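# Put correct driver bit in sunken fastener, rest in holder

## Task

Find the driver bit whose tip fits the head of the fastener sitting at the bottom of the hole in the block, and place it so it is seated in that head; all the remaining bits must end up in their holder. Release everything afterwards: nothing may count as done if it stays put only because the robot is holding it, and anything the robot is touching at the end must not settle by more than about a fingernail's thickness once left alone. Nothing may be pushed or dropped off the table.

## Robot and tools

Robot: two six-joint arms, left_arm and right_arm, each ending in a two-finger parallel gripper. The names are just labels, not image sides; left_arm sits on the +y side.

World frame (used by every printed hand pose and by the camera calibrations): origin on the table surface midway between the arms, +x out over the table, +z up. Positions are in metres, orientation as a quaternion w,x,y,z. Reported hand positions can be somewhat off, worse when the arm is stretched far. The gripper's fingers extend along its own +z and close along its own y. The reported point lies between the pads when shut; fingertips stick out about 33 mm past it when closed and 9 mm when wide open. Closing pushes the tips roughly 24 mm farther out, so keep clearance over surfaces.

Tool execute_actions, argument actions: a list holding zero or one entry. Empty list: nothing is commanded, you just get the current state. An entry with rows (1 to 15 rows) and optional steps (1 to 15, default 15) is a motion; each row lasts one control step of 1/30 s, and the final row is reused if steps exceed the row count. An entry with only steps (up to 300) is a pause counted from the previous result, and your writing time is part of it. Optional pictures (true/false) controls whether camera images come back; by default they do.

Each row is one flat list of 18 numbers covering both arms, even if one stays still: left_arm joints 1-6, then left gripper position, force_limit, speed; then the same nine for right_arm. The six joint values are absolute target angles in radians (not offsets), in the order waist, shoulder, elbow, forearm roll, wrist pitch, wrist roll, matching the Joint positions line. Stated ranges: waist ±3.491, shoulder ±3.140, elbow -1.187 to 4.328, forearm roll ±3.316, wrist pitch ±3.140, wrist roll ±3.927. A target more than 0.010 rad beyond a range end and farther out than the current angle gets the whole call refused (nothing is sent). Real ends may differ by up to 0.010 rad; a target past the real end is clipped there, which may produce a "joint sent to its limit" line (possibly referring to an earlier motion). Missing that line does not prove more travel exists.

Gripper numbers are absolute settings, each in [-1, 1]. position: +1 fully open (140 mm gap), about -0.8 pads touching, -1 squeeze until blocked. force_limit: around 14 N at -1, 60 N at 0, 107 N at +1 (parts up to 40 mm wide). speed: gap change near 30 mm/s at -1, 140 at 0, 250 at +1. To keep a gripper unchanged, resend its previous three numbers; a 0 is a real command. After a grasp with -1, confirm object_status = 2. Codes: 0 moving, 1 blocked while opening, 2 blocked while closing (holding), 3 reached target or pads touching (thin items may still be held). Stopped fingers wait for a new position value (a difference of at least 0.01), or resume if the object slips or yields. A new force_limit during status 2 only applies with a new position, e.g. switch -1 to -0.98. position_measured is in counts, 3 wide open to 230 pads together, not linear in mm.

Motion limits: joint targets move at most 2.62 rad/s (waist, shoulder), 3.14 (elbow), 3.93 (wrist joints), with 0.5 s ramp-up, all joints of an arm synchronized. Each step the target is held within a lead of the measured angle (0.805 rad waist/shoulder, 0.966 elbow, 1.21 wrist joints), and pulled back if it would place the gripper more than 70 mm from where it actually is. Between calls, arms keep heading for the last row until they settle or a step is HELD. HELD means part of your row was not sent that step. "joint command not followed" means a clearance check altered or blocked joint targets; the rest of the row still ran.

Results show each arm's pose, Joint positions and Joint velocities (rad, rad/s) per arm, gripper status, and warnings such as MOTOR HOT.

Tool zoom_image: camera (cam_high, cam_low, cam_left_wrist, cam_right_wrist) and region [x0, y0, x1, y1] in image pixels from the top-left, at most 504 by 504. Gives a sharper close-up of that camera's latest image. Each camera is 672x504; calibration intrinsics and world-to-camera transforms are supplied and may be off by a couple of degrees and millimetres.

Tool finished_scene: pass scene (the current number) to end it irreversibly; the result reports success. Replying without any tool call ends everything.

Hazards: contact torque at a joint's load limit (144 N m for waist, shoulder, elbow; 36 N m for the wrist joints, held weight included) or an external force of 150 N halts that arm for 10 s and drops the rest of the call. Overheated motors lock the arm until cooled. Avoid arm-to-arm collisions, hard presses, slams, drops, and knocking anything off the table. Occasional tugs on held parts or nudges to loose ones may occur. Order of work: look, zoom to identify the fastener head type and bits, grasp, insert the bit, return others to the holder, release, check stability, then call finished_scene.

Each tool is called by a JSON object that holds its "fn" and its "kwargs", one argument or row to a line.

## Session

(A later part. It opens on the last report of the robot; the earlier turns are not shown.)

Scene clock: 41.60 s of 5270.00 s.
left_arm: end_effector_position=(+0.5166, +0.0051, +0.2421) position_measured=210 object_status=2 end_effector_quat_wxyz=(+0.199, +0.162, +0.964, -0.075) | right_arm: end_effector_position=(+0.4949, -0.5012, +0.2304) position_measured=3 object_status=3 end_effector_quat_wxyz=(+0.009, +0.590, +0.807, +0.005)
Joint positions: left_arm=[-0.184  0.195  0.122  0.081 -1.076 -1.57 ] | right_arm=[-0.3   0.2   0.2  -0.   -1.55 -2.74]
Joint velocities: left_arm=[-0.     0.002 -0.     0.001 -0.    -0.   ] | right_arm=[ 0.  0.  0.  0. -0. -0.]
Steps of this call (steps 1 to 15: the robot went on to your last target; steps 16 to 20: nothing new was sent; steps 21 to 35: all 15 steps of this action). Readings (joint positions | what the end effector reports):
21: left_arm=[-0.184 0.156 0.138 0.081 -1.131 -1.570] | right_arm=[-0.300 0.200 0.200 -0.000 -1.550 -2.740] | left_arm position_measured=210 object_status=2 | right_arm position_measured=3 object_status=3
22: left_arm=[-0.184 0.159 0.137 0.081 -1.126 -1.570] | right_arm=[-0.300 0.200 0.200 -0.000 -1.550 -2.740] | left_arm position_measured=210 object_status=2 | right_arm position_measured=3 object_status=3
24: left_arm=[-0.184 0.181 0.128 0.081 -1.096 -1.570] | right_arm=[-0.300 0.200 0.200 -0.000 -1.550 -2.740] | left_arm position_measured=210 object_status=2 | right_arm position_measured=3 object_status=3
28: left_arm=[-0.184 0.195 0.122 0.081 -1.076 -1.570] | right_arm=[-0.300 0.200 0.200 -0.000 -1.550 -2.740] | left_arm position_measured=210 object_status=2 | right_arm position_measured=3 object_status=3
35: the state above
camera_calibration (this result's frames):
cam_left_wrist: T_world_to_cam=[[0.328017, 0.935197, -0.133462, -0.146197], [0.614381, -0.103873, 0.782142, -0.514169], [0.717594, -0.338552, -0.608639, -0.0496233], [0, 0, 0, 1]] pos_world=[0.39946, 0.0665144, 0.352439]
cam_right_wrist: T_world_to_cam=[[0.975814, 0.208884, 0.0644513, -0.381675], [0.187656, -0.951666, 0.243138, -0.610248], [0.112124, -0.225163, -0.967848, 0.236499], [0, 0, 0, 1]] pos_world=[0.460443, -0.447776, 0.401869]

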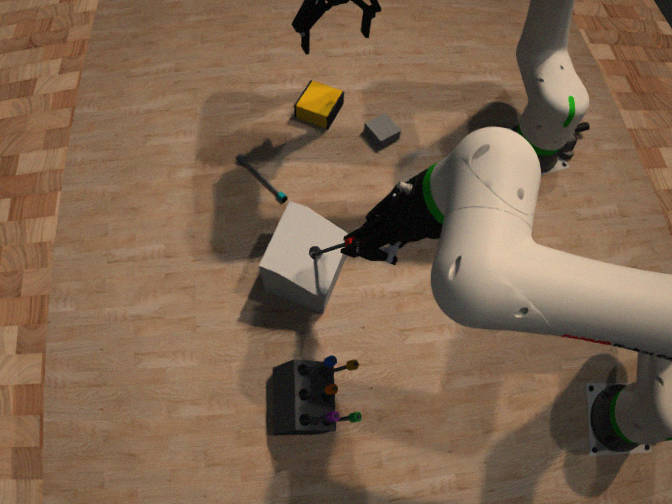

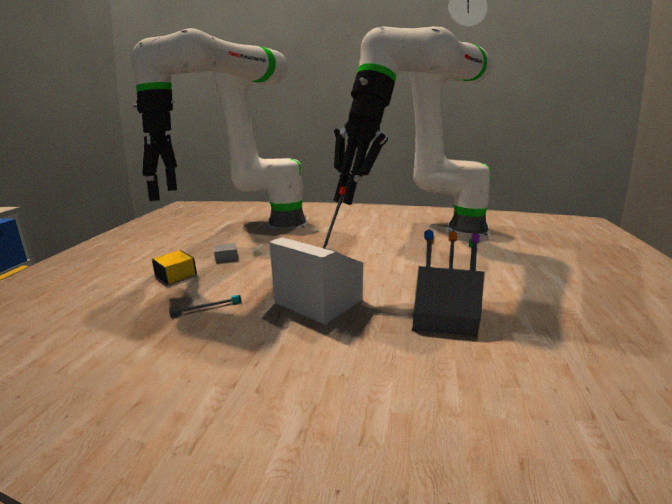

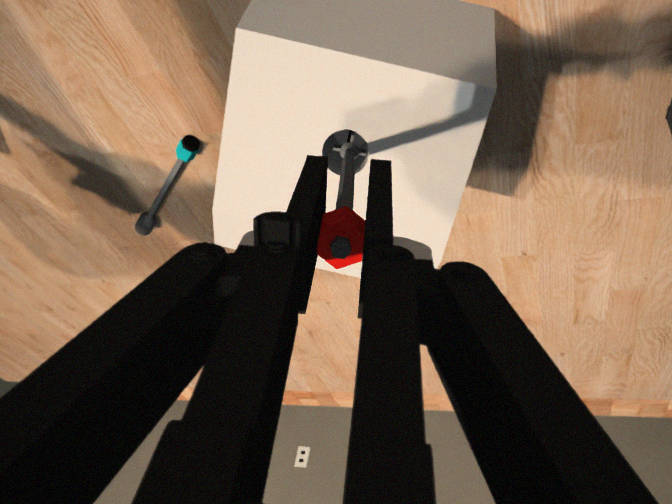

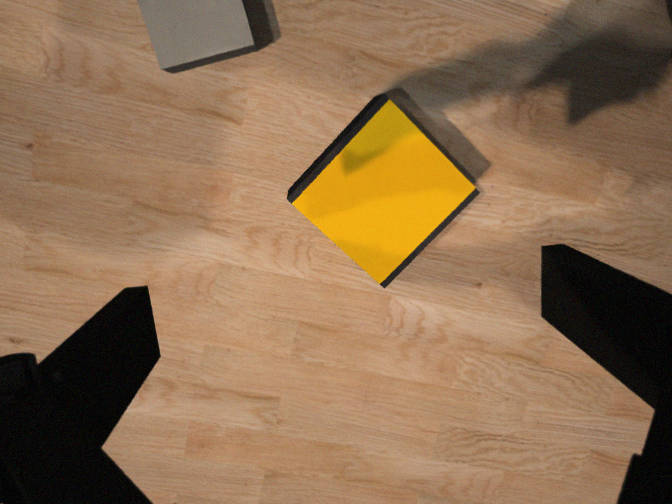

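{"fn": "execute_actions", "kwargs": {
  "actions": [
    {"rows":[[-0.1935,0.25,0.107,0.081,-1.006,-1.57,-1,0,0, -0.3,0.2,0.2,0,-1.55,-2.74,1,0,0]],"steps":15}
  ]
}}

{"fn": "zoom_image", "kwargs": {
  "camera": "cam_left_wrist",
  "region": [270, 90, 430, 220]
}}

Scene clock: 42.83 s of 5270.00 s.
left_arm: end_effector_position=(+0.5316, -0.0063, +0.2071) position_measured=210 object_status=2 end_effector_quat_wxyz=(+0.199, +0.164, +0.963, -0.076) | right_arm: end_effector_position=(+0.4949, -0.5012, +0.2304) position_measured=3 object_status=3 end_effector_quat_wxyz=(+0.009, +0.590, +0.807, +0.005)
Joint positions: left_arm=[-0.194  0.25   0.107  0.081 -1.006 -1.57 ] | right_arm=[-0.3   0.2   0.2   0.   -1.55 -2.74]
Joint velocities: left_arm=[-0.    -0.001 -0.    -0.003  0.001 -0.   ] | right_arm=[ 0.    -0.     0.001 -0.001 -0.001 -0.001]
Steps of this call (steps 1 to 15: the robot went on to your last target; steps 16 to 22: nothing new was sent; steps 23 to 37: all 15 steps of this action). Readings (joint positions | what the end effector reports):
23: left_arm=[-0.184 0.195 0.122 0.081 -1.076 -1.570] | right_arm=[-0.300 0.200 0.200 -0.000 -1.550 -2.740] | left_arm position_measured=210 object_status=2 | right_arm position_measured=3 object_status=3
24: left_arm=[-0.185 0.198 0.121 0.081 -1.071 -1.570] | right_arm=[-0.300 0.200 0.200 0.000 -1.550 -2.740] | left_arm position_measured=210 object_status=2 | right_arm position_measured=3 object_status=3
26: left_arm=[-0.189 0.221 0.115 0.081 -1.042 -1.570] | right_arm=[-0.300 0.200 0.200 -0.000 -1.550 -2.740] | left_arm position_measured=210 object_status=2 | right_arm position_measured=3 object_status=3
30: left_arm=[-0.193 0.250 0.107 0.081 -1.006 -1.570] | right_arm=[-0.300 0.200 0.200 -0.000 -1.550 -2.740] | left_arm position_measured=210 object_status=2 | right_arm position_measured=3 object_status=3
37: the state above
camera_calibration (this result's frames):
cam_left_wrist: T_world_to_cam=[[0.331653, 0.933976, -0.133023, -0.147138], [0.614077, -0.106679, 0.782003, -0.496964], [0.716182, -0.34104, -0.608913, -0.0847518], [0, 0, 0, 1]] pos_world=[0.41467, 0.0555039, 0.317448]
cam_right_wrist: T_world_to_cam=[[0.975814, 0.208884, 0.0644512, -0.381675], [0.187656, -0.951666, 0.243138, -0.610248], [0.112124, -0.225163, -0.967848, 0.236499], [0, 0, 0, 1]] pos_world=[0.460443, -0.447776, 0.401869]

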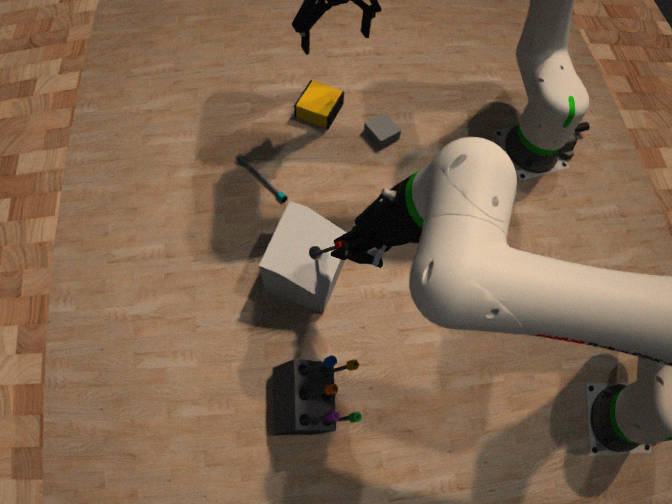

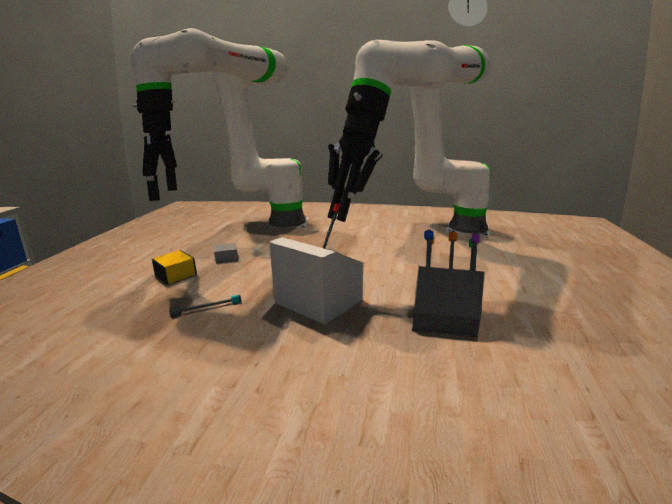

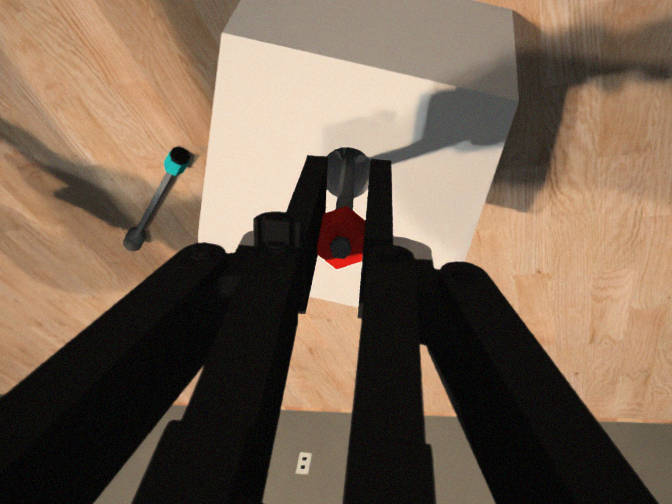

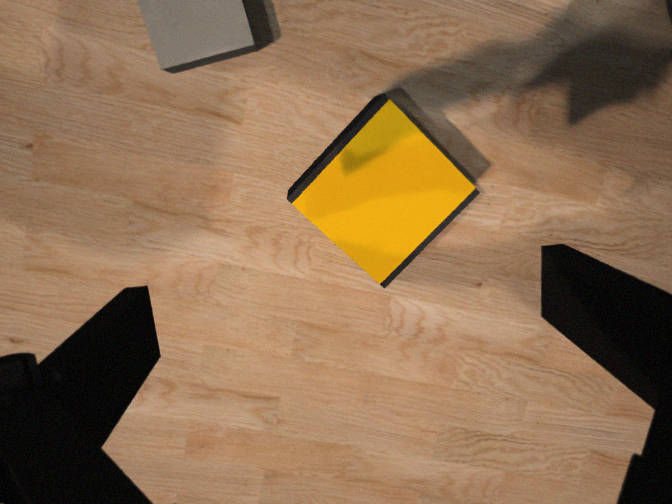

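Region (270, 90, 430, 220) of cam_left_wrist's 672x504 image, scaled by 3.150, with more detail than that image has; it fills the top 410 rows of this view, and the rest is white.

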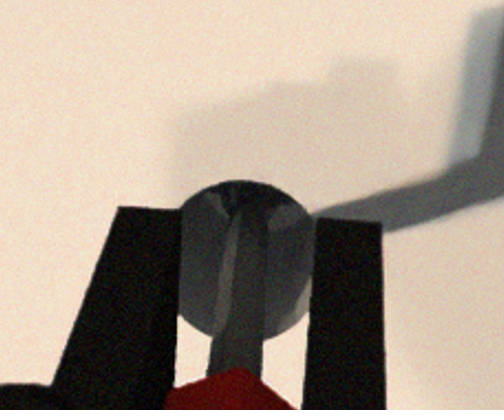

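{"fn": "execute_actions", "kwargs": {
  "actions": [
    {"rows":[[-0.1975,0.291,0.107,0.081,-0.965,-1.57,-1,0,0, -0.3,0.2,0.2,0,-1.55,-2.74,1,0,0]],"steps":15}
  ],
  "pictures": false
}}

{"fn": "execute_actions", "kwargs": {
  "actions": [
    {"rows":[[-0.199,0.307,0.107,0.081,-0.949,-1.57,-1,0,0, -0.3,0.2,0.2,0,-1.55,-2.74,1,0,0]],"steps":15}
  ]
}}

Scene clock: 44.07 s of 5270.00 s.
left_arm: end_effector_position=(+0.5432, -0.0129, +0.1851) position_measured=210 object_status=2 end_effector_quat_wxyz=(+0.199, +0.164, +0.963, -0.075) | right_arm: end_effector_position=(+0.4949, -0.5012, +0.2304) position_measured=3 object_status=3 end_effector_quat_wxyz=(+0.009, +0.590, +0.807, +0.005)
Joint positions: left_arm=[-0.198  0.291  0.107  0.081 -0.965 -1.57 ] | right_arm=[-0.3   0.2   0.2  -0.   -1.55 -2.74]
Joint velocities: left_arm=[ 0.     0.     0.    -0.002 -0.    -0.   ] | right_arm=[-0.     0.     0.    -0.    -0.     0.002]
Steps of this call (steps 1 to 15: the robot went on to your last target; steps 16 to 22: nothing new was sent; steps 23 to 37: all 15 steps of this action). Readings (joint positions | what the end effector reports):
23: left_arm=[-0.194 0.250 0.107 0.081 -1.006 -1.570] | right_arm=[-0.300 0.200 0.200 -0.000 -1.550 -2.740] | left_arm position_measured=210 object_status=2 | right_arm position_measured=3 object_status=3
24: left_arm=[-0.194 0.253 0.107 0.081 -1.002 -1.570] | right_arm=[-0.300 0.200 0.200 -0.000 -1.550 -2.740] | left_arm position_measured=210 object_status=2 | right_arm position_measured=3 object_status=3
26: left_arm=[-0.196 0.275 0.107 0.081 -0.981 -1.570] | right_arm=[-0.300 0.200 0.200 -0.000 -1.550 -2.740] | left_arm position_measured=210 object_status=2 | right_arm position_measured=3 object_status=3
30: left_arm=[-0.198 0.291 0.107 0.081 -0.965 -1.570] | right_arm=[-0.300 0.200 0.200 -0.000 -1.550 -2.740] | left_arm position_measured=210 object_status=2 | right_arm position_measured=3 object_status=3
37: the state above

Scene clock: 44.57 s of 5270.00 s.
left_arm: end_effector_position=(+0.5475, -0.0154, +0.1763) position_measured=210 object_status=2 end_effector_quat_wxyz=(+0.199, +0.164, +0.963, -0.075) | right_arm: end_effector_position=(+0.4949, -0.5012, +0.2304) position_measured=3 object_status=3 end_effector_quat_wxyz=(+0.009, +0.590, +0.807, +0.005)
Joint positions: left_arm=[-0.199  0.307  0.107  0.081 -0.949 -1.57 ] | right_arm=[-0.3   0.2   0.2  -0.   -1.55 -2.74]
Joint velocities: left_arm=[-0.    -0.     0.    -0.001 -0.001  0.   ] | right_arm=[ 0.001 -0.    -0.001  0.     0.001  0.   ]
Steps of this call (steps 1 to 15: all 15 steps of this action). Readings (joint positions | what the end effector reports):
1: left_arm=[-0.198 0.291 0.107 0.081 -0.965 -1.570] | right_arm=[-0.300 0.200 0.200 -0.000 -1.550 -2.740] | left_arm position_measured=210 object_status=2 | right_arm position_measured=3 object_status=3
2: left_arm=[-0.198 0.294 0.107 0.081 -0.962 -1.570] | right_arm=[-0.300 0.200 0.200 -0.000 -1.550 -2.740] | left_arm position_measured=210 object_status=2 | right_arm position_measured=3 object_status=3
4: left_arm=[-0.199 0.304 0.108 0.082 -0.951 -1.570] | right_arm=[-0.300 0.200 0.200 -0.000 -1.550 -2.740] | left_arm position_measured=210 object_status=2 | right_arm position_measured=3 object_status=3
8: left_arm=[-0.199 0.306 0.107 0.081 -0.949 -1.570] | right_arm=[-0.300 0.200 0.200 -0.000 -1.550 -2.740] | left_arm position_measured=210 object_status=2 | right_arm position_measured=3 object_status=3
15: the state above
camera_calibration (this result's frames):
cam_left_wrist: T_world_to_cam=[[0.332665, 0.933759, -0.132015, -0.148686], [0.613781, -0.108103, 0.78204, -0.483482], [0.715966, -0.341185, -0.609086, -0.11786], [0, 0, 0, 1]] pos_world=[0.430598, 0.0463592, 0.286686]
cam_right_wrist: T_world_to_cam=[[0.975814, 0.208884, 0.0644511, -0.381675], [0.187656, -0.951666, 0.243138, -0.610248], [0.112124, -0.225163, -0.967848, 0.236499], [0, 0, 0, 1]] pos_world=[0.460443, -0.447776, 0.401869]

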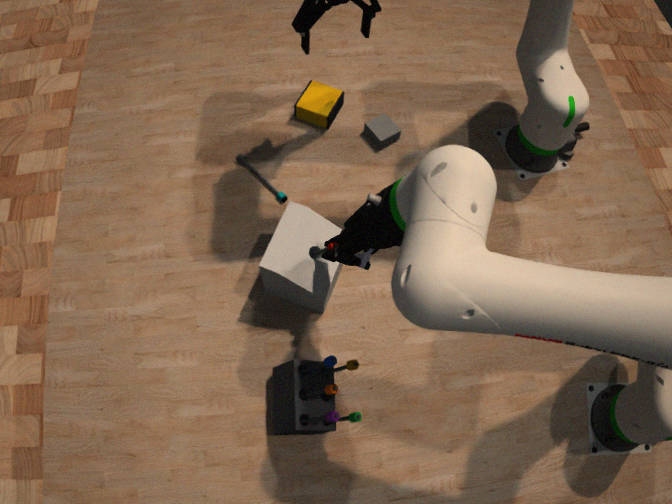

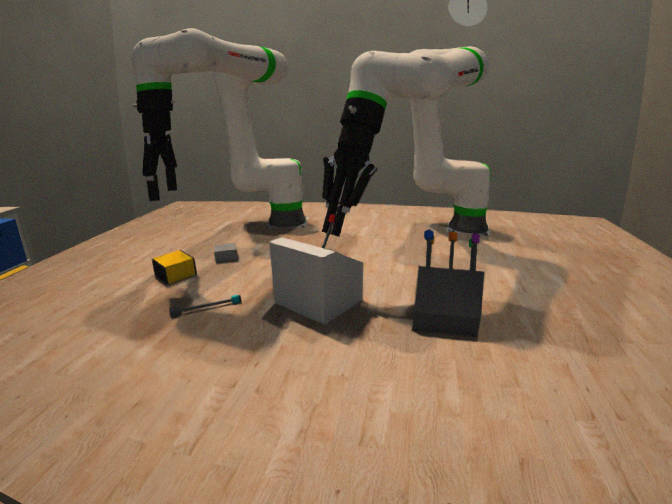

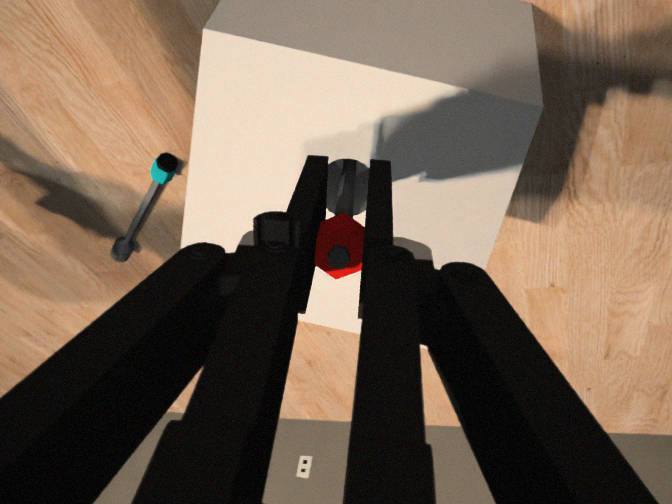

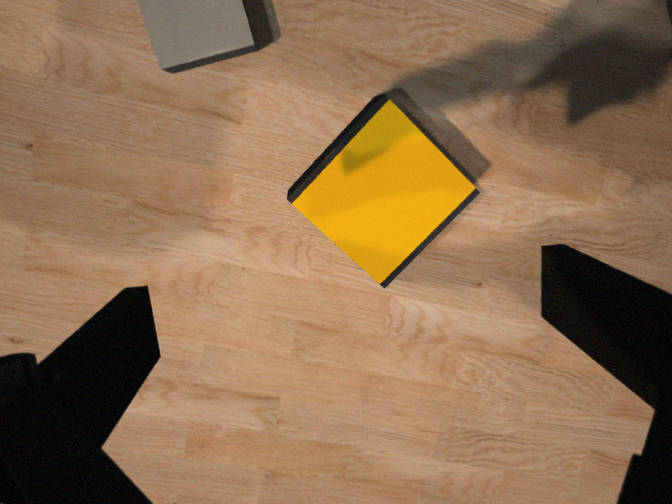

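{"fn": "execute_actions", "kwargs": {
  "actions": [
    {"rows":[[-0.199,0.307,0.107,0.081,-0.949,-1.57,-0.3,0,0, -0.3,0.2,0.2,0,-1.55,-2.74,1,0,0]],"steps":10}
  ],
  "pictures": false
}}

{"fn": "execute_actions", "kwargs": {
  "actions": [
    {"rows":[[-0.184,0.195,0.122,0.081,-1.076,-1.57,-0.3,0,0, -0.3,0.2,0.2,0,-1.55,-2.74,1,0,0]],"steps":12}
  ],
  "pictures": false
}}

{"fn": "execute_actions", "kwargs": {
  "actions": [
    {"rows":[[-0.17,0.30,0.227,0.081,-1.076,-1.57,-0.3,0,0, -0.3,0.2,0.2,0,-1.55,-2.74,1,0,0]],"steps":15}
  ]
}}

Scene clock: 45.83 s of 5270.00 s.
left_arm: end_effector_position=(+0.5475, -0.0154, +0.1762) position_measured=167 object_status=0 end_effector_quat_wxyz=(+0.199, +0.164, +0.963, -0.075) | right_arm: end_effector_position=(+0.4949, -0.5012, +0.2304) position_measured=3 object_status=3 end_effector_quat_wxyz=(+0.009, +0.590, +0.807, +0.005)
Joint positions: left_arm=[-0.199  0.307  0.107  0.081 -0.949 -1.57 ] | right_arm=[-0.3   0.2   0.2  -0.   -1.55 -2.74]
Joint velocities: left_arm=[-0.001 -0.001  0.001  0.001 -0.    -0.   ] | right_arm=[ 0.001 -0.     0.     0.    -0.    -0.   ]
Steps of this call (steps 1 to 15: the robot went on to your last target; steps 16 to 28: nothing new was sent; steps 29 to 38: all 10 steps of this action). Readings (joint positions | what the end effector reports):
29: left_arm=[-0.199 0.307 0.107 0.081 -0.949 -1.570] | right_arm=[-0.300 0.200 0.200 -0.000 -1.550 -2.740] | left_arm position_measured=210 object_status=0 | right_arm position_measured=3 object_status=3
30: left_arm=[-0.199 0.307 0.107 0.081 -0.949 -1.570] | right_arm=[-0.300 0.200 0.200 0.000 -1.550 -2.740] | left_arm position_measured=210 object_status=0 | right_arm position_measured=3 object_status=3
32: left_arm=[-0.199 0.308 0.106 0.080 -0.949 -1.570] | right_arm=[-0.300 0.200 0.200 -0.000 -1.550 -2.740] | left_arm position_measured=190 object_status=0 | right_arm position_measured=3 object_status=3
36: left_arm=[-0.199 0.307 0.107 0.081 -0.949 -1.570] | right_arm=[-0.300 0.200 0.200 -0.000 -1.550 -2.740] | left_arm position_measured=167 object_status=0 | right_arm position_measured=3 object_status=3
38: the state above

Scene clock: 46.23 s of 5270.00 s.
left_arm: end_effector_position=(+0.5166, +0.0049, +0.2421) position_measured=167 object_status=3 end_effector_quat_wxyz=(+0.199, +0.162, +0.964, -0.076) | right_arm: end_effector_position=(+0.4949, -0.5012, +0.2304) position_measured=3 object_status=3 end_effector_quat_wxyz=(+0.009, +0.590, +0.807, +0.005)
Joint positions: left_arm=[-0.184  0.195  0.122  0.081 -1.076 -1.57 ] | right_arm=[-0.3   0.2   0.2  -0.   -1.55 -2.74]
Joint velocities: left_arm=[ 0.    -0.001  0.    -0.002 -0.001  0.   ] | right_arm=[-0.001 -0.     0.    -0.001 -0.     0.001]
Steps of this call (steps 1 to 12: all 12 steps of this action). Readings (joint positions | what the end effector reports):
1: left_arm=[-0.199 0.307 0.107 0.081 -0.949 -1.570] | right_arm=[-0.300 0.200 0.200 -0.000 -1.550 -2.740] | left_arm position_measured=167 object_status=0 | right_arm position_measured=3 object_status=3
2: left_arm=[-0.199 0.304 0.107 0.081 -0.953 -1.570] | right_arm=[-0.300 0.200 0.200 -0.000 -1.550 -2.740] | left_arm position_measured=167 object_status=0 | right_arm position_measured=3 object_status=3
4: left_arm=[-0.195 0.280 0.111 0.081 -0.980 -1.570] | right_arm=[-0.300 0.200 0.200 -0.000 -1.550 -2.740] | left_arm position_measured=167 object_status=3 | right_arm position_measured=3 object_status=3
8: left_arm=[-0.185 0.204 0.121 0.081 -1.065 -1.570] | right_arm=[-0.300 0.200 0.200 -0.000 -1.550 -2.740] | left_arm position_measured=167 object_status=3 | right_arm position_measured=3 object_status=3
12: the state above

Scene clock: 46.73 s of 5270.00 s.
left_arm: end_effector_position=(+0.5610, -0.0010, +0.2316) position_measured=167 object_status=3 end_effector_quat_wxyz=(+0.199, +0.155, +0.965, -0.074) | right_arm: end_effector_position=(+0.4949, -0.5012, +0.2304) position_measured=3 object_status=3 end_effector_quat_wxyz=(+0.009, +0.590, +0.807, +0.005)
Joint positions: left_arm=[-0.17   0.3    0.227  0.081 -1.076 -1.57 ] | right_arm=[-0.3   0.2   0.2  -0.   -1.55 -2.74]
Joint velocities: left_arm=[ 0.    -0.001  0.001 -0.001 -0.001 -0.   ] | right_arm=[-0.    -0.     0.001 -0.    -0.     0.001]
Steps of this call (steps 1 to 15: all 15 steps of this action). Readings (joint positions | what the end effector reports):
1: left_arm=[-0.184 0.195 0.122 0.081 -1.076 -1.570] | right_arm=[-0.300 0.200 0.200 -0.000 -1.550 -2.740] | left_arm position_measured=167 object_status=3 | right_arm position_measured=3 object_status=3
2: left_arm=[-0.184 0.199 0.126 0.081 -1.076 -1.570] | right_arm=[-0.300 0.200 0.200 -0.000 -1.550 -2.740] | left_arm position_measured=167 object_status=3 | right_arm position_measured=3 object_status=3
4: left_arm=[-0.180 0.222 0.149 0.081 -1.076 -1.570] | right_arm=[-0.300 0.200 0.200 -0.000 -1.550 -2.740] | left_arm position_measured=167 object_status=3 | right_arm position_measured=3 object_status=3
8: left_arm=[-0.171 0.293 0.220 0.081 -1.076 -1.570] | right_arm=[-0.300 0.200 0.200 -0.000 -1.550 -2.740] | left_arm position_measured=167 object_status=3 | right_arm position_measured=3 object_status=3
15: the state above
camera_calibration (this result's frames):
cam_left_wrist: T_world_to_cam=[[0.314971, 0.93967, -0.133469, -0.149068], [0.615776, -0.0953108, 0.782135, -0.534643], [0.722228, -0.328537, -0.608646, -0.0925637], [0, 0, 0, 1]] pos_world=[0.443025, 0.0587065, 0.341929]
cam_right_wrist: T_world_to_cam=[[0.975814, 0.208884, 0.0644512, -0.381675], [0.187656, -0.951666, 0.243138, -0.610248], [0.112124, -0.225163, -0.967848, 0.236499], [0, 0, 0, 1]] pos_world=[0.460443, -0.447776, 0.401869]

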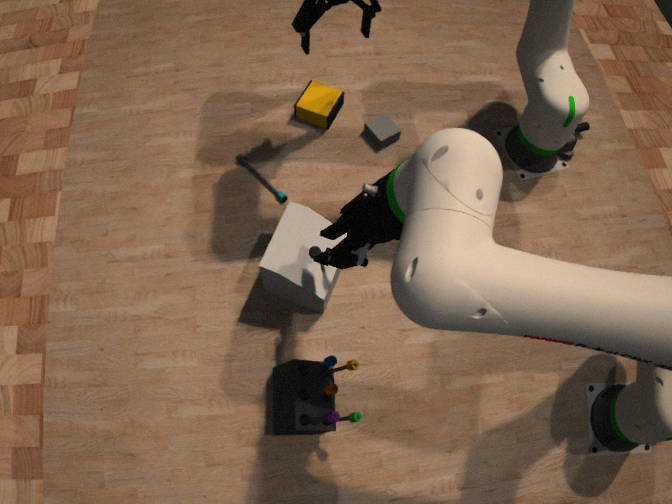

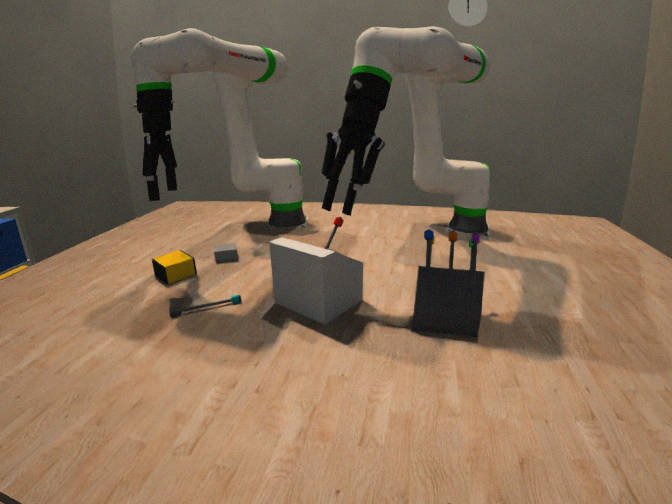

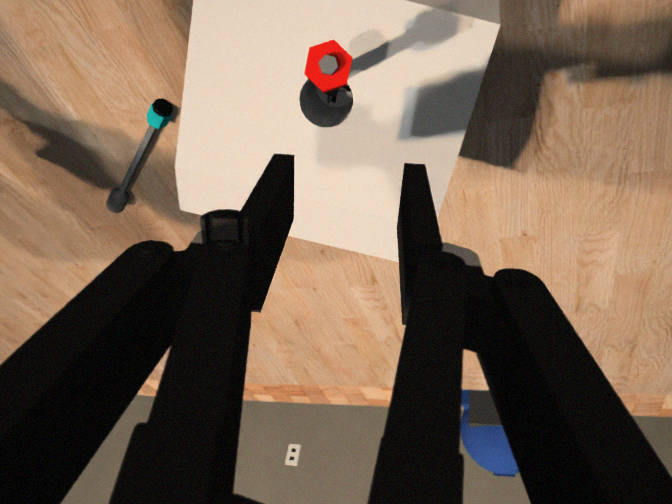

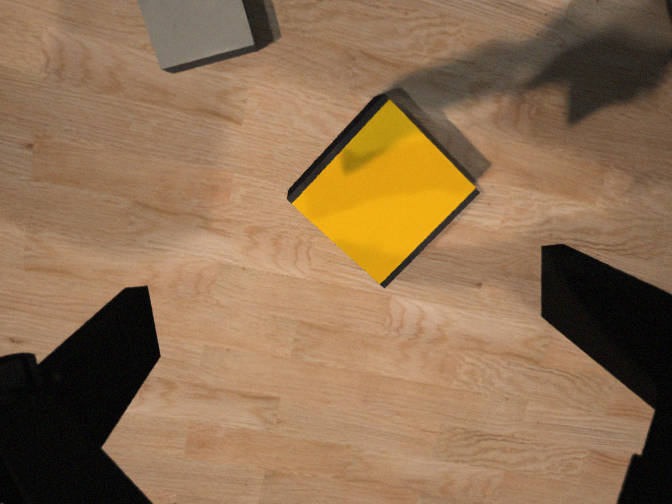

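{"fn": "zoom_image", "kwargs": {
  "camera": "cam_left_wrist",
  "region": [280, 30, 380, 135]
}}

Region (280, 30, 380, 135) of cam_left_wrist's 672x504 image, scaled by 4.800, with more detail than that image has; it fills the left 480 columns of this view, and the rest is white.

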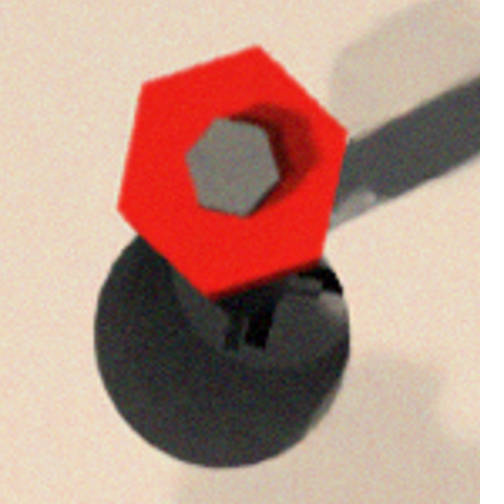

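{"fn": "execute_actions", "kwargs": {
  "actions": [
    {"rows":[[-0.184,0.163,0.072,0.081,-1.058,-1.57,-0.4,0,0, -0.3,0.2,0.2,0,-1.55,-2.74,1,0,0]],"steps":13}
  ],
  "pictures": false
}}

{"fn": "execute_actions", "kwargs": {
  "actions": [
    {"rows":[[-0.196,0.275,0.057,0.081,-0.931,-1.57,-0.4,0,0, -0.3,0.2,0.2,0,-1.55,-2.74,1,0,0]],"steps":15}
  ]
}}

Scene clock: 49.50 s of 5270.00 s.
left_arm: end_effector_position=(+0.5042, +0.0099, +0.2367) position_measured=179 object_status=0 end_effector_quat_wxyz=(+0.199, +0.161, +0.964, -0.075) | right_arm: end_effector_position=(+0.4949, -0.5012, +0.2304) position_measured=3 object_status=3 end_effector_quat_wxyz=(+0.009, +0.590, +0.807, +0.005)
Joint positions: left_arm=[-0.184  0.163  0.072  0.081 -1.058 -1.57 ] | right_arm=[-0.3   0.2   0.2   0.   -1.55 -2.74]
Joint velocities: left_arm=[-0.     0.001  0.    -0.001 -0.    -0.   ] | right_arm=[ 0.     0.     0.001 -0.001  0.     0.   ]
Steps of this call (steps 1 to 15: the robot went on to your last target; steps 16 to 70: nothing new was sent; steps 71 to 83: all 13 steps of this action). Readings (joint positions | what the end effector reports):
71: left_arm=[-0.170 0.300 0.227 0.081 -1.076 -1.570] | right_arm=[-0.300 0.200 0.200 -0.000 -1.550 -2.740] | left_arm position_measured=167 object_status=0 | right_arm position_measured=3 object_status=3
72: left_arm=[-0.170 0.297 0.223 0.081 -1.075 -1.570] | right_arm=[-0.300 0.200 0.200 -0.000 -1.550 -2.740] | left_arm position_measured=171 object_status=0 | right_arm position_measured=3 object_status=3
74: left_arm=[-0.173 0.273 0.196 0.081 -1.072 -1.570] | right_arm=[-0.300 0.200 0.200 -0.000 -1.550 -2.740] | left_arm position_measured=179 object_status=0 | right_arm position_measured=3 object_status=3
78: left_arm=[-0.182 0.184 0.097 0.081 -1.061 -1.570] | right_arm=[-0.300 0.200 0.200 -0.000 -1.550 -2.740] | left_arm position_measured=179 object_status=0 | right_arm position_measured=3 object_status=3
83: the state above

Scene clock: 50.00 s of 5270.00 s.
left_arm: end_effector_position=(+0.5357, -0.0084, +0.1726) position_measured=179 object_status=3 end_effector_quat_wxyz=(+0.199, +0.162, +0.964, -0.075) | right_arm: end_effector_position=(+0.4949, -0.5012, +0.2304) position_measured=3 object_status=3 end_effector_quat_wxyz=(+0.009, +0.590, +0.807, +0.005)
Joint positions: left_arm=[-0.196  0.275  0.057  0.081 -0.931 -1.57 ] | right_arm=[-0.3   0.2   0.2  -0.   -1.55 -2.74]
Joint velocities: left_arm=[-0.    -0.    -0.     0.     0.001 -0.   ] | right_arm=[ 0.     0.    -0.001 -0.     0.     0.002]
Steps of this call (steps 1 to 15: all 15 steps of this action). Readings (joint positions | what the end effector reports):
1: left_arm=[-0.184 0.163 0.072 0.081 -1.058 -1.570] | right_arm=[-0.300 0.200 0.200 0.000 -1.550 -2.740] | left_arm position_measured=179 object_status=3 | right_arm position_measured=3 object_status=3
2: left_arm=[-0.184 0.166 0.072 0.081 -1.054 -1.570] | right_arm=[-0.300 0.200 0.200 0.000 -1.550 -2.740] | left_arm position_measured=179 object_status=3 | right_arm position_measured=3 object_status=3
4: left_arm=[-0.187 0.190 0.068 0.081 -1.027 -1.570] | right_arm=[-0.300 0.200 0.200 -0.000 -1.550 -2.740] | left_arm position_measured=179 object_status=3 | right_arm position_measured=3 object_status=3
8: left_arm=[-0.195 0.266 0.058 0.081 -0.942 -1.570] | right_arm=[-0.300 0.200 0.200 -0.000 -1.550 -2.740] | left_arm position_measured=179 object_status=3 | right_arm position_measured=3 object_status=3
15: the state above
camera_calibration (this result's frames):
cam_left_wrist: T_world_to_cam=[[0.328442, 0.93526, -0.131968, -0.149586], [0.61425, -0.105362, 0.782046, -0.472807], [0.717511, -0.337918, -0.609089, -0.110065], [0, 0, 0, 1]] pos_world=[0.418525, 0.0528924, 0.282977]
cam_right_wrist: T_world_to_cam=[[0.975814, 0.208884, 0.0644512, -0.381675], [0.187656, -0.951666, 0.243138, -0.610248], [0.112124, -0.225163, -0.967848, 0.236499], [0, 0, 0, 1]] pos_world=[0.460443, -0.447776, 0.401869]

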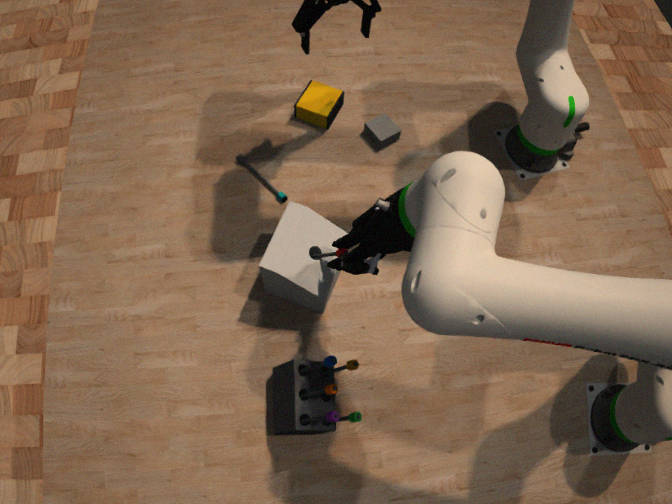

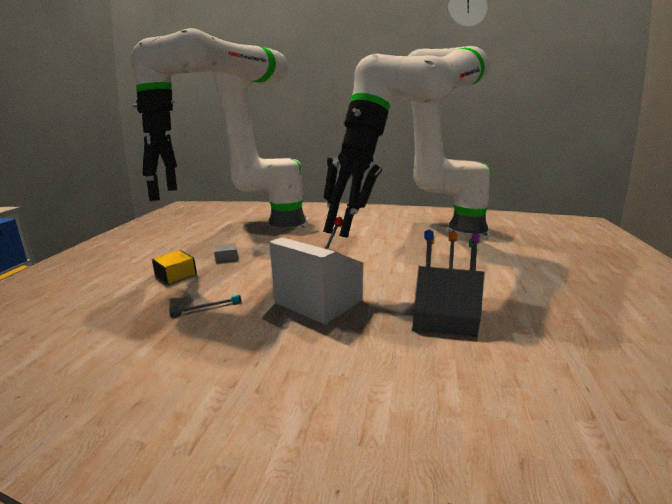

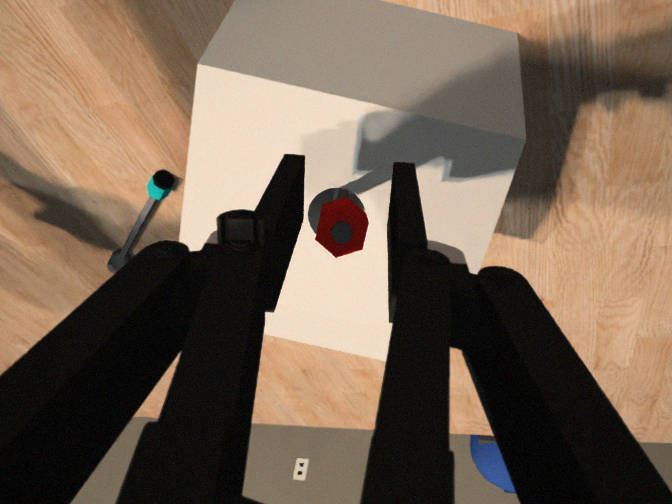

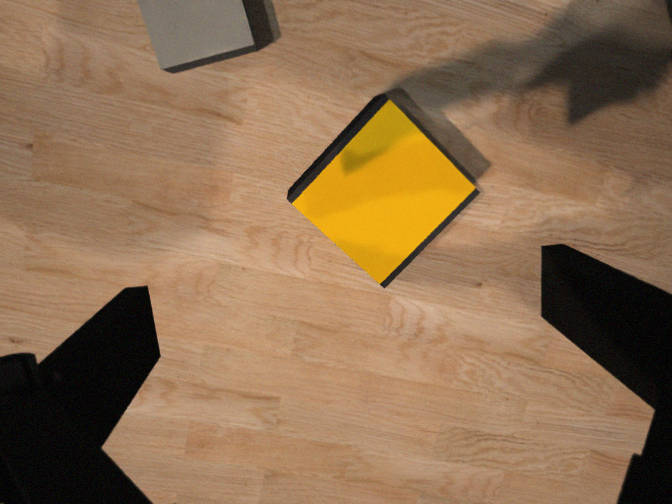

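{"fn": "execute_actions", "kwargs": {
  "actions": [
    {"rows":[[-0.196,0.275,0.057,0.081,-0.931,-1.57,-1,0,-0.5, -0.3,0.2,0.2,0,-1.55,-2.74,1,0,0]],"steps":15}
  ],
  "pictures": false
}}

{"fn": "execute_actions", "kwargs": {
  "actions": [
    {"rows":[[-0.196,0.388,0.288,0.081,-1.174,-1.57,-1,0,-0.5, -0.3,0.2,0.2,0,-1.55,-2.74,1,0,0]],"steps":15}
  ],
  "pictures": false
}}

{"fn": "execute_actions", "kwargs": {
  "actions": [
    {"steps":6}
  ]
}}

{"fn": "zoom_image", "kwargs": {
  "camera": "cam_left_wrist",
  "region": [280, 130, 410, 260]
}}

Scene clock: 51.83 s of 5270.00 s.
left_arm: end_effector_position=(+0.5357, -0.0084, +0.1725) position_measured=209 object_status=2 end_effector_quat_wxyz=(+0.199, +0.162, +0.964, -0.075) | right_arm: end_effector_position=(+0.4949, -0.5012, +0.2304) position_measured=3 object_status=3 end_effector_quat_wxyz=(+0.009, +0.590, +0.807, +0.005)
Joint positions: left_arm=[-0.196  0.275  0.057  0.081 -0.931 -1.57 ] | right_arm=[-0.3   0.2   0.2  -0.   -1.55 -2.74]
Joint velocities: left_arm=[ 0.     0.001 -0.    -0.     0.001  0.   ] | right_arm=[ 0.    -0.     0.001  0.    -0.     0.002]
Steps of this call (steps 1 to 15: the robot went on to your last target; steps 16 to 40: nothing new was sent; steps 41 to 55: all 15 steps of this action). Readings (joint positions | what the end effector reports):
41: left_arm=[-0.196 0.275 0.057 0.081 -0.931 -1.570] | right_arm=[-0.300 0.200 0.200 -0.000 -1.550 -2.740] | left_arm position_measured=179 object_status=0 | right_arm position_measured=3 object_status=3
42: left_arm=[-0.196 0.275 0.057 0.081 -0.931 -1.570] | right_arm=[-0.300 0.200 0.200 -0.000 -1.550 -2.740] | left_arm position_measured=181 object_status=0 | right_arm position_measured=3 object_status=3
44: left_arm=[-0.196 0.275 0.057 0.081 -0.931 -1.570] | right_arm=[-0.300 0.200 0.200 0.000 -1.550 -2.740] | left_arm position_measured=191 object_status=0 | right_arm position_measured=3 object_status=3
48: left_arm=[-0.196 0.275 0.057 0.081 -0.931 -1.570] | right_arm=[-0.300 0.200 0.200 -0.000 -1.550 -2.740] | left_arm position_measured=209 object_status=0 | right_arm position_measured=3 object_status=3
55: the state above

Scene clock: 52.33 s of 5270.00 s.
left_arm: end_effector_position=(+0.5426, -0.0147, +0.1922) position_measured=210 object_status=2 end_effector_quat_wxyz=(+0.138, +0.171, +0.973, -0.066) | right_arm: end_effector_position=(+0.4949, -0.5012, +0.2304) position_measured=3 object_status=3 end_effector_quat_wxyz=(+0.009, +0.590, +0.807, +0.005)
Joint positions: left_arm=[-0.196  0.388  0.288  0.081 -1.174 -1.57 ] | right_arm=[-0.3   0.2   0.2  -0.   -1.55 -2.74]
Joint velocities: left_arm=[ 0.    -0.001  0.002 -0.002 -0.001  0.   ] | right_arm=[-0.001 -0.    -0.001  0.    -0.     0.002]
Steps of this call (steps 1 to 15: all 15 steps of this action). Readings (joint positions | what the end effector reports):
1: left_arm=[-0.196 0.275 0.057 0.081 -0.931 -1.570] | right_arm=[-0.300 0.200 0.200 -0.000 -1.550 -2.740] | left_arm position_measured=209 object_status=2 | right_arm position_measured=3 object_status=3
2: left_arm=[-0.196 0.277 0.061 0.081 -0.935 -1.570] | right_arm=[-0.300 0.200 0.200 -0.000 -1.550 -2.740] | left_arm position_measured=209 object_status=2 | right_arm position_measured=3 object_status=3
4: left_arm=[-0.196 0.291 0.090 0.081 -0.965 -1.570] | right_arm=[-0.300 0.200 0.200 -0.000 -1.550 -2.740] | left_arm position_measured=210 object_status=2 | right_arm position_measured=3 object_status=3
8: left_arm=[-0.196 0.353 0.217 0.081 -1.099 -1.570] | right_arm=[-0.300 0.200 0.200 -0.000 -1.550 -2.740] | left_arm position_measured=210 object_status=2 | right_arm position_measured=3 object_status=3
15: the state above

Scene clock: 52.53 s of 5270.00 s.
left_arm: end_effector_position=(+0.5427, -0.0147, +0.1922) position_measured=210 object_status=2 end_effector_quat_wxyz=(+0.138, +0.171, +0.973, -0.066) | right_arm: end_effector_position=(+0.4949, -0.5012, +0.2304) position_measured=3 object_status=3 end_effector_quat_wxyz=(+0.009, +0.590, +0.807, +0.005)
Joint positions: left_arm=[-0.196  0.388  0.288  0.081 -1.174 -1.57 ] | right_arm=[-0.3   0.2   0.2  -0.   -1.55 -2.74]
Joint velocities: left_arm=[-0.     0.     0.    -0.001  0.001 -0.   ] | right_arm=[ 0.     0.    -0.     0.     0.001  0.001]
Steps of this call (steps 1 to 6: the robot went on to your last target). Readings (joint positions | what the end effector reports):
1: left_arm=[-0.196 0.388 0.288 0.081 -1.174 -1.570] | right_arm=[-0.300 0.200 0.200 0.000 -1.550 -2.740] | left_arm position_measured=210 object_status=2 | right_arm position_measured=3 object_status=3
2: left_arm=[-0.196 0.388 0.288 0.081 -1.174 -1.570] | right_arm=[-0.300 0.200 0.200 0.000 -1.550 -2.740] | left_arm position_measured=210 object_status=2 | right_arm position_measured=3 object_status=3
4: left_arm=[-0.196 0.388 0.288 0.081 -1.174 -1.570] | right_arm=[-0.300 0.200 0.200 -0.000 -1.550 -2.740] | left_arm position_measured=210 object_status=2 | right_arm position_measured=3 object_status=3
6: the state above
camera_calibration (this result's frames):
cam_left_wrist: T_world_to_cam=[[0.331195, 0.934393, -0.131228, -0.144998], [0.69855, -0.149318, 0.699808, -0.52371], [0.634301, -0.323442, -0.702173, -0.0420254], [0, 0, 0, 1]] pos_world=[0.440517, 0.0436927, 0.31796]
cam_right_wrist: T_world_to_cam=[[0.975814, 0.208884, 0.0644511, -0.381675], [0.187656, -0.951666, 0.243138, -0.610248], [0.112124, -0.225163, -0.967848, 0.236499], [0, 0, 0, 1]] pos_world=[0.460443, -0.447776, 0.401869]

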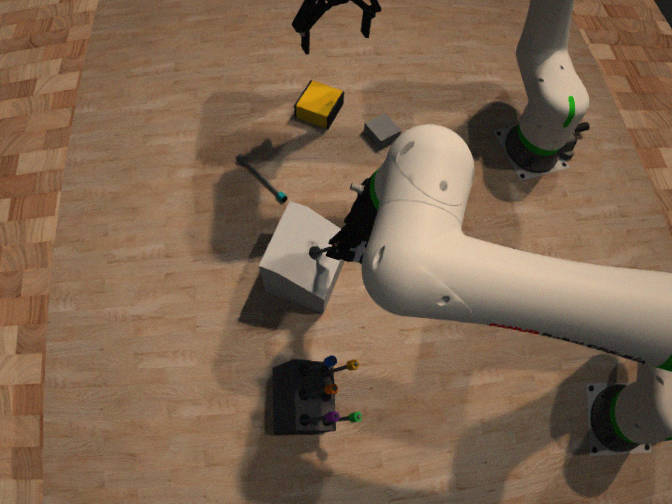

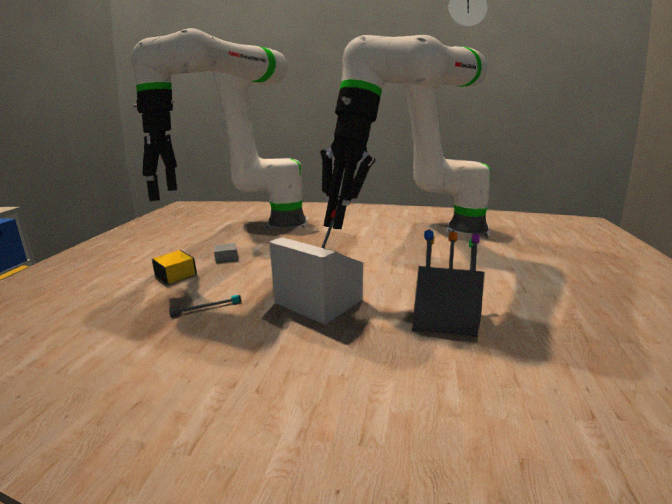

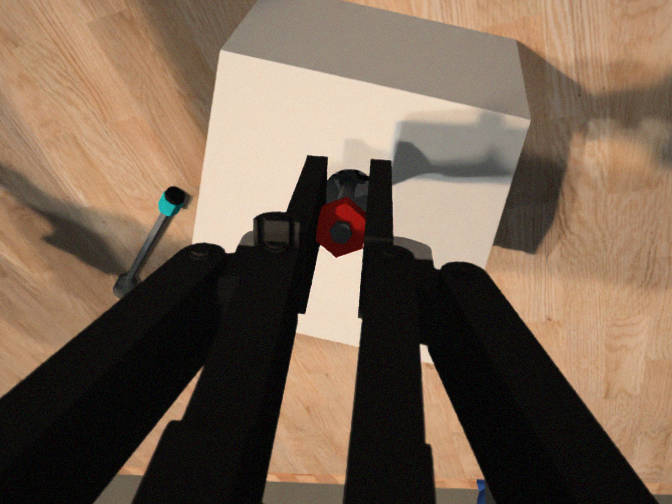

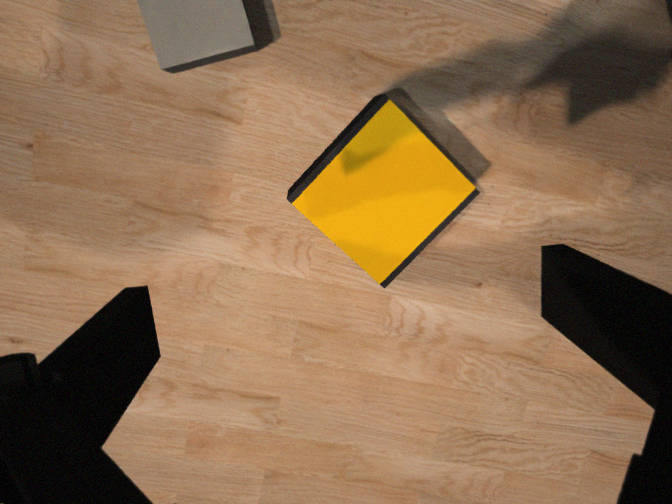

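Region (280, 130, 410, 260) of cam_left_wrist's 672x504 image, scaled by 3.877, with more detail than that image has.

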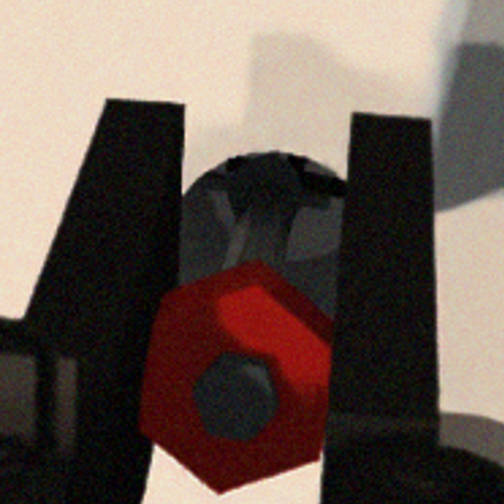

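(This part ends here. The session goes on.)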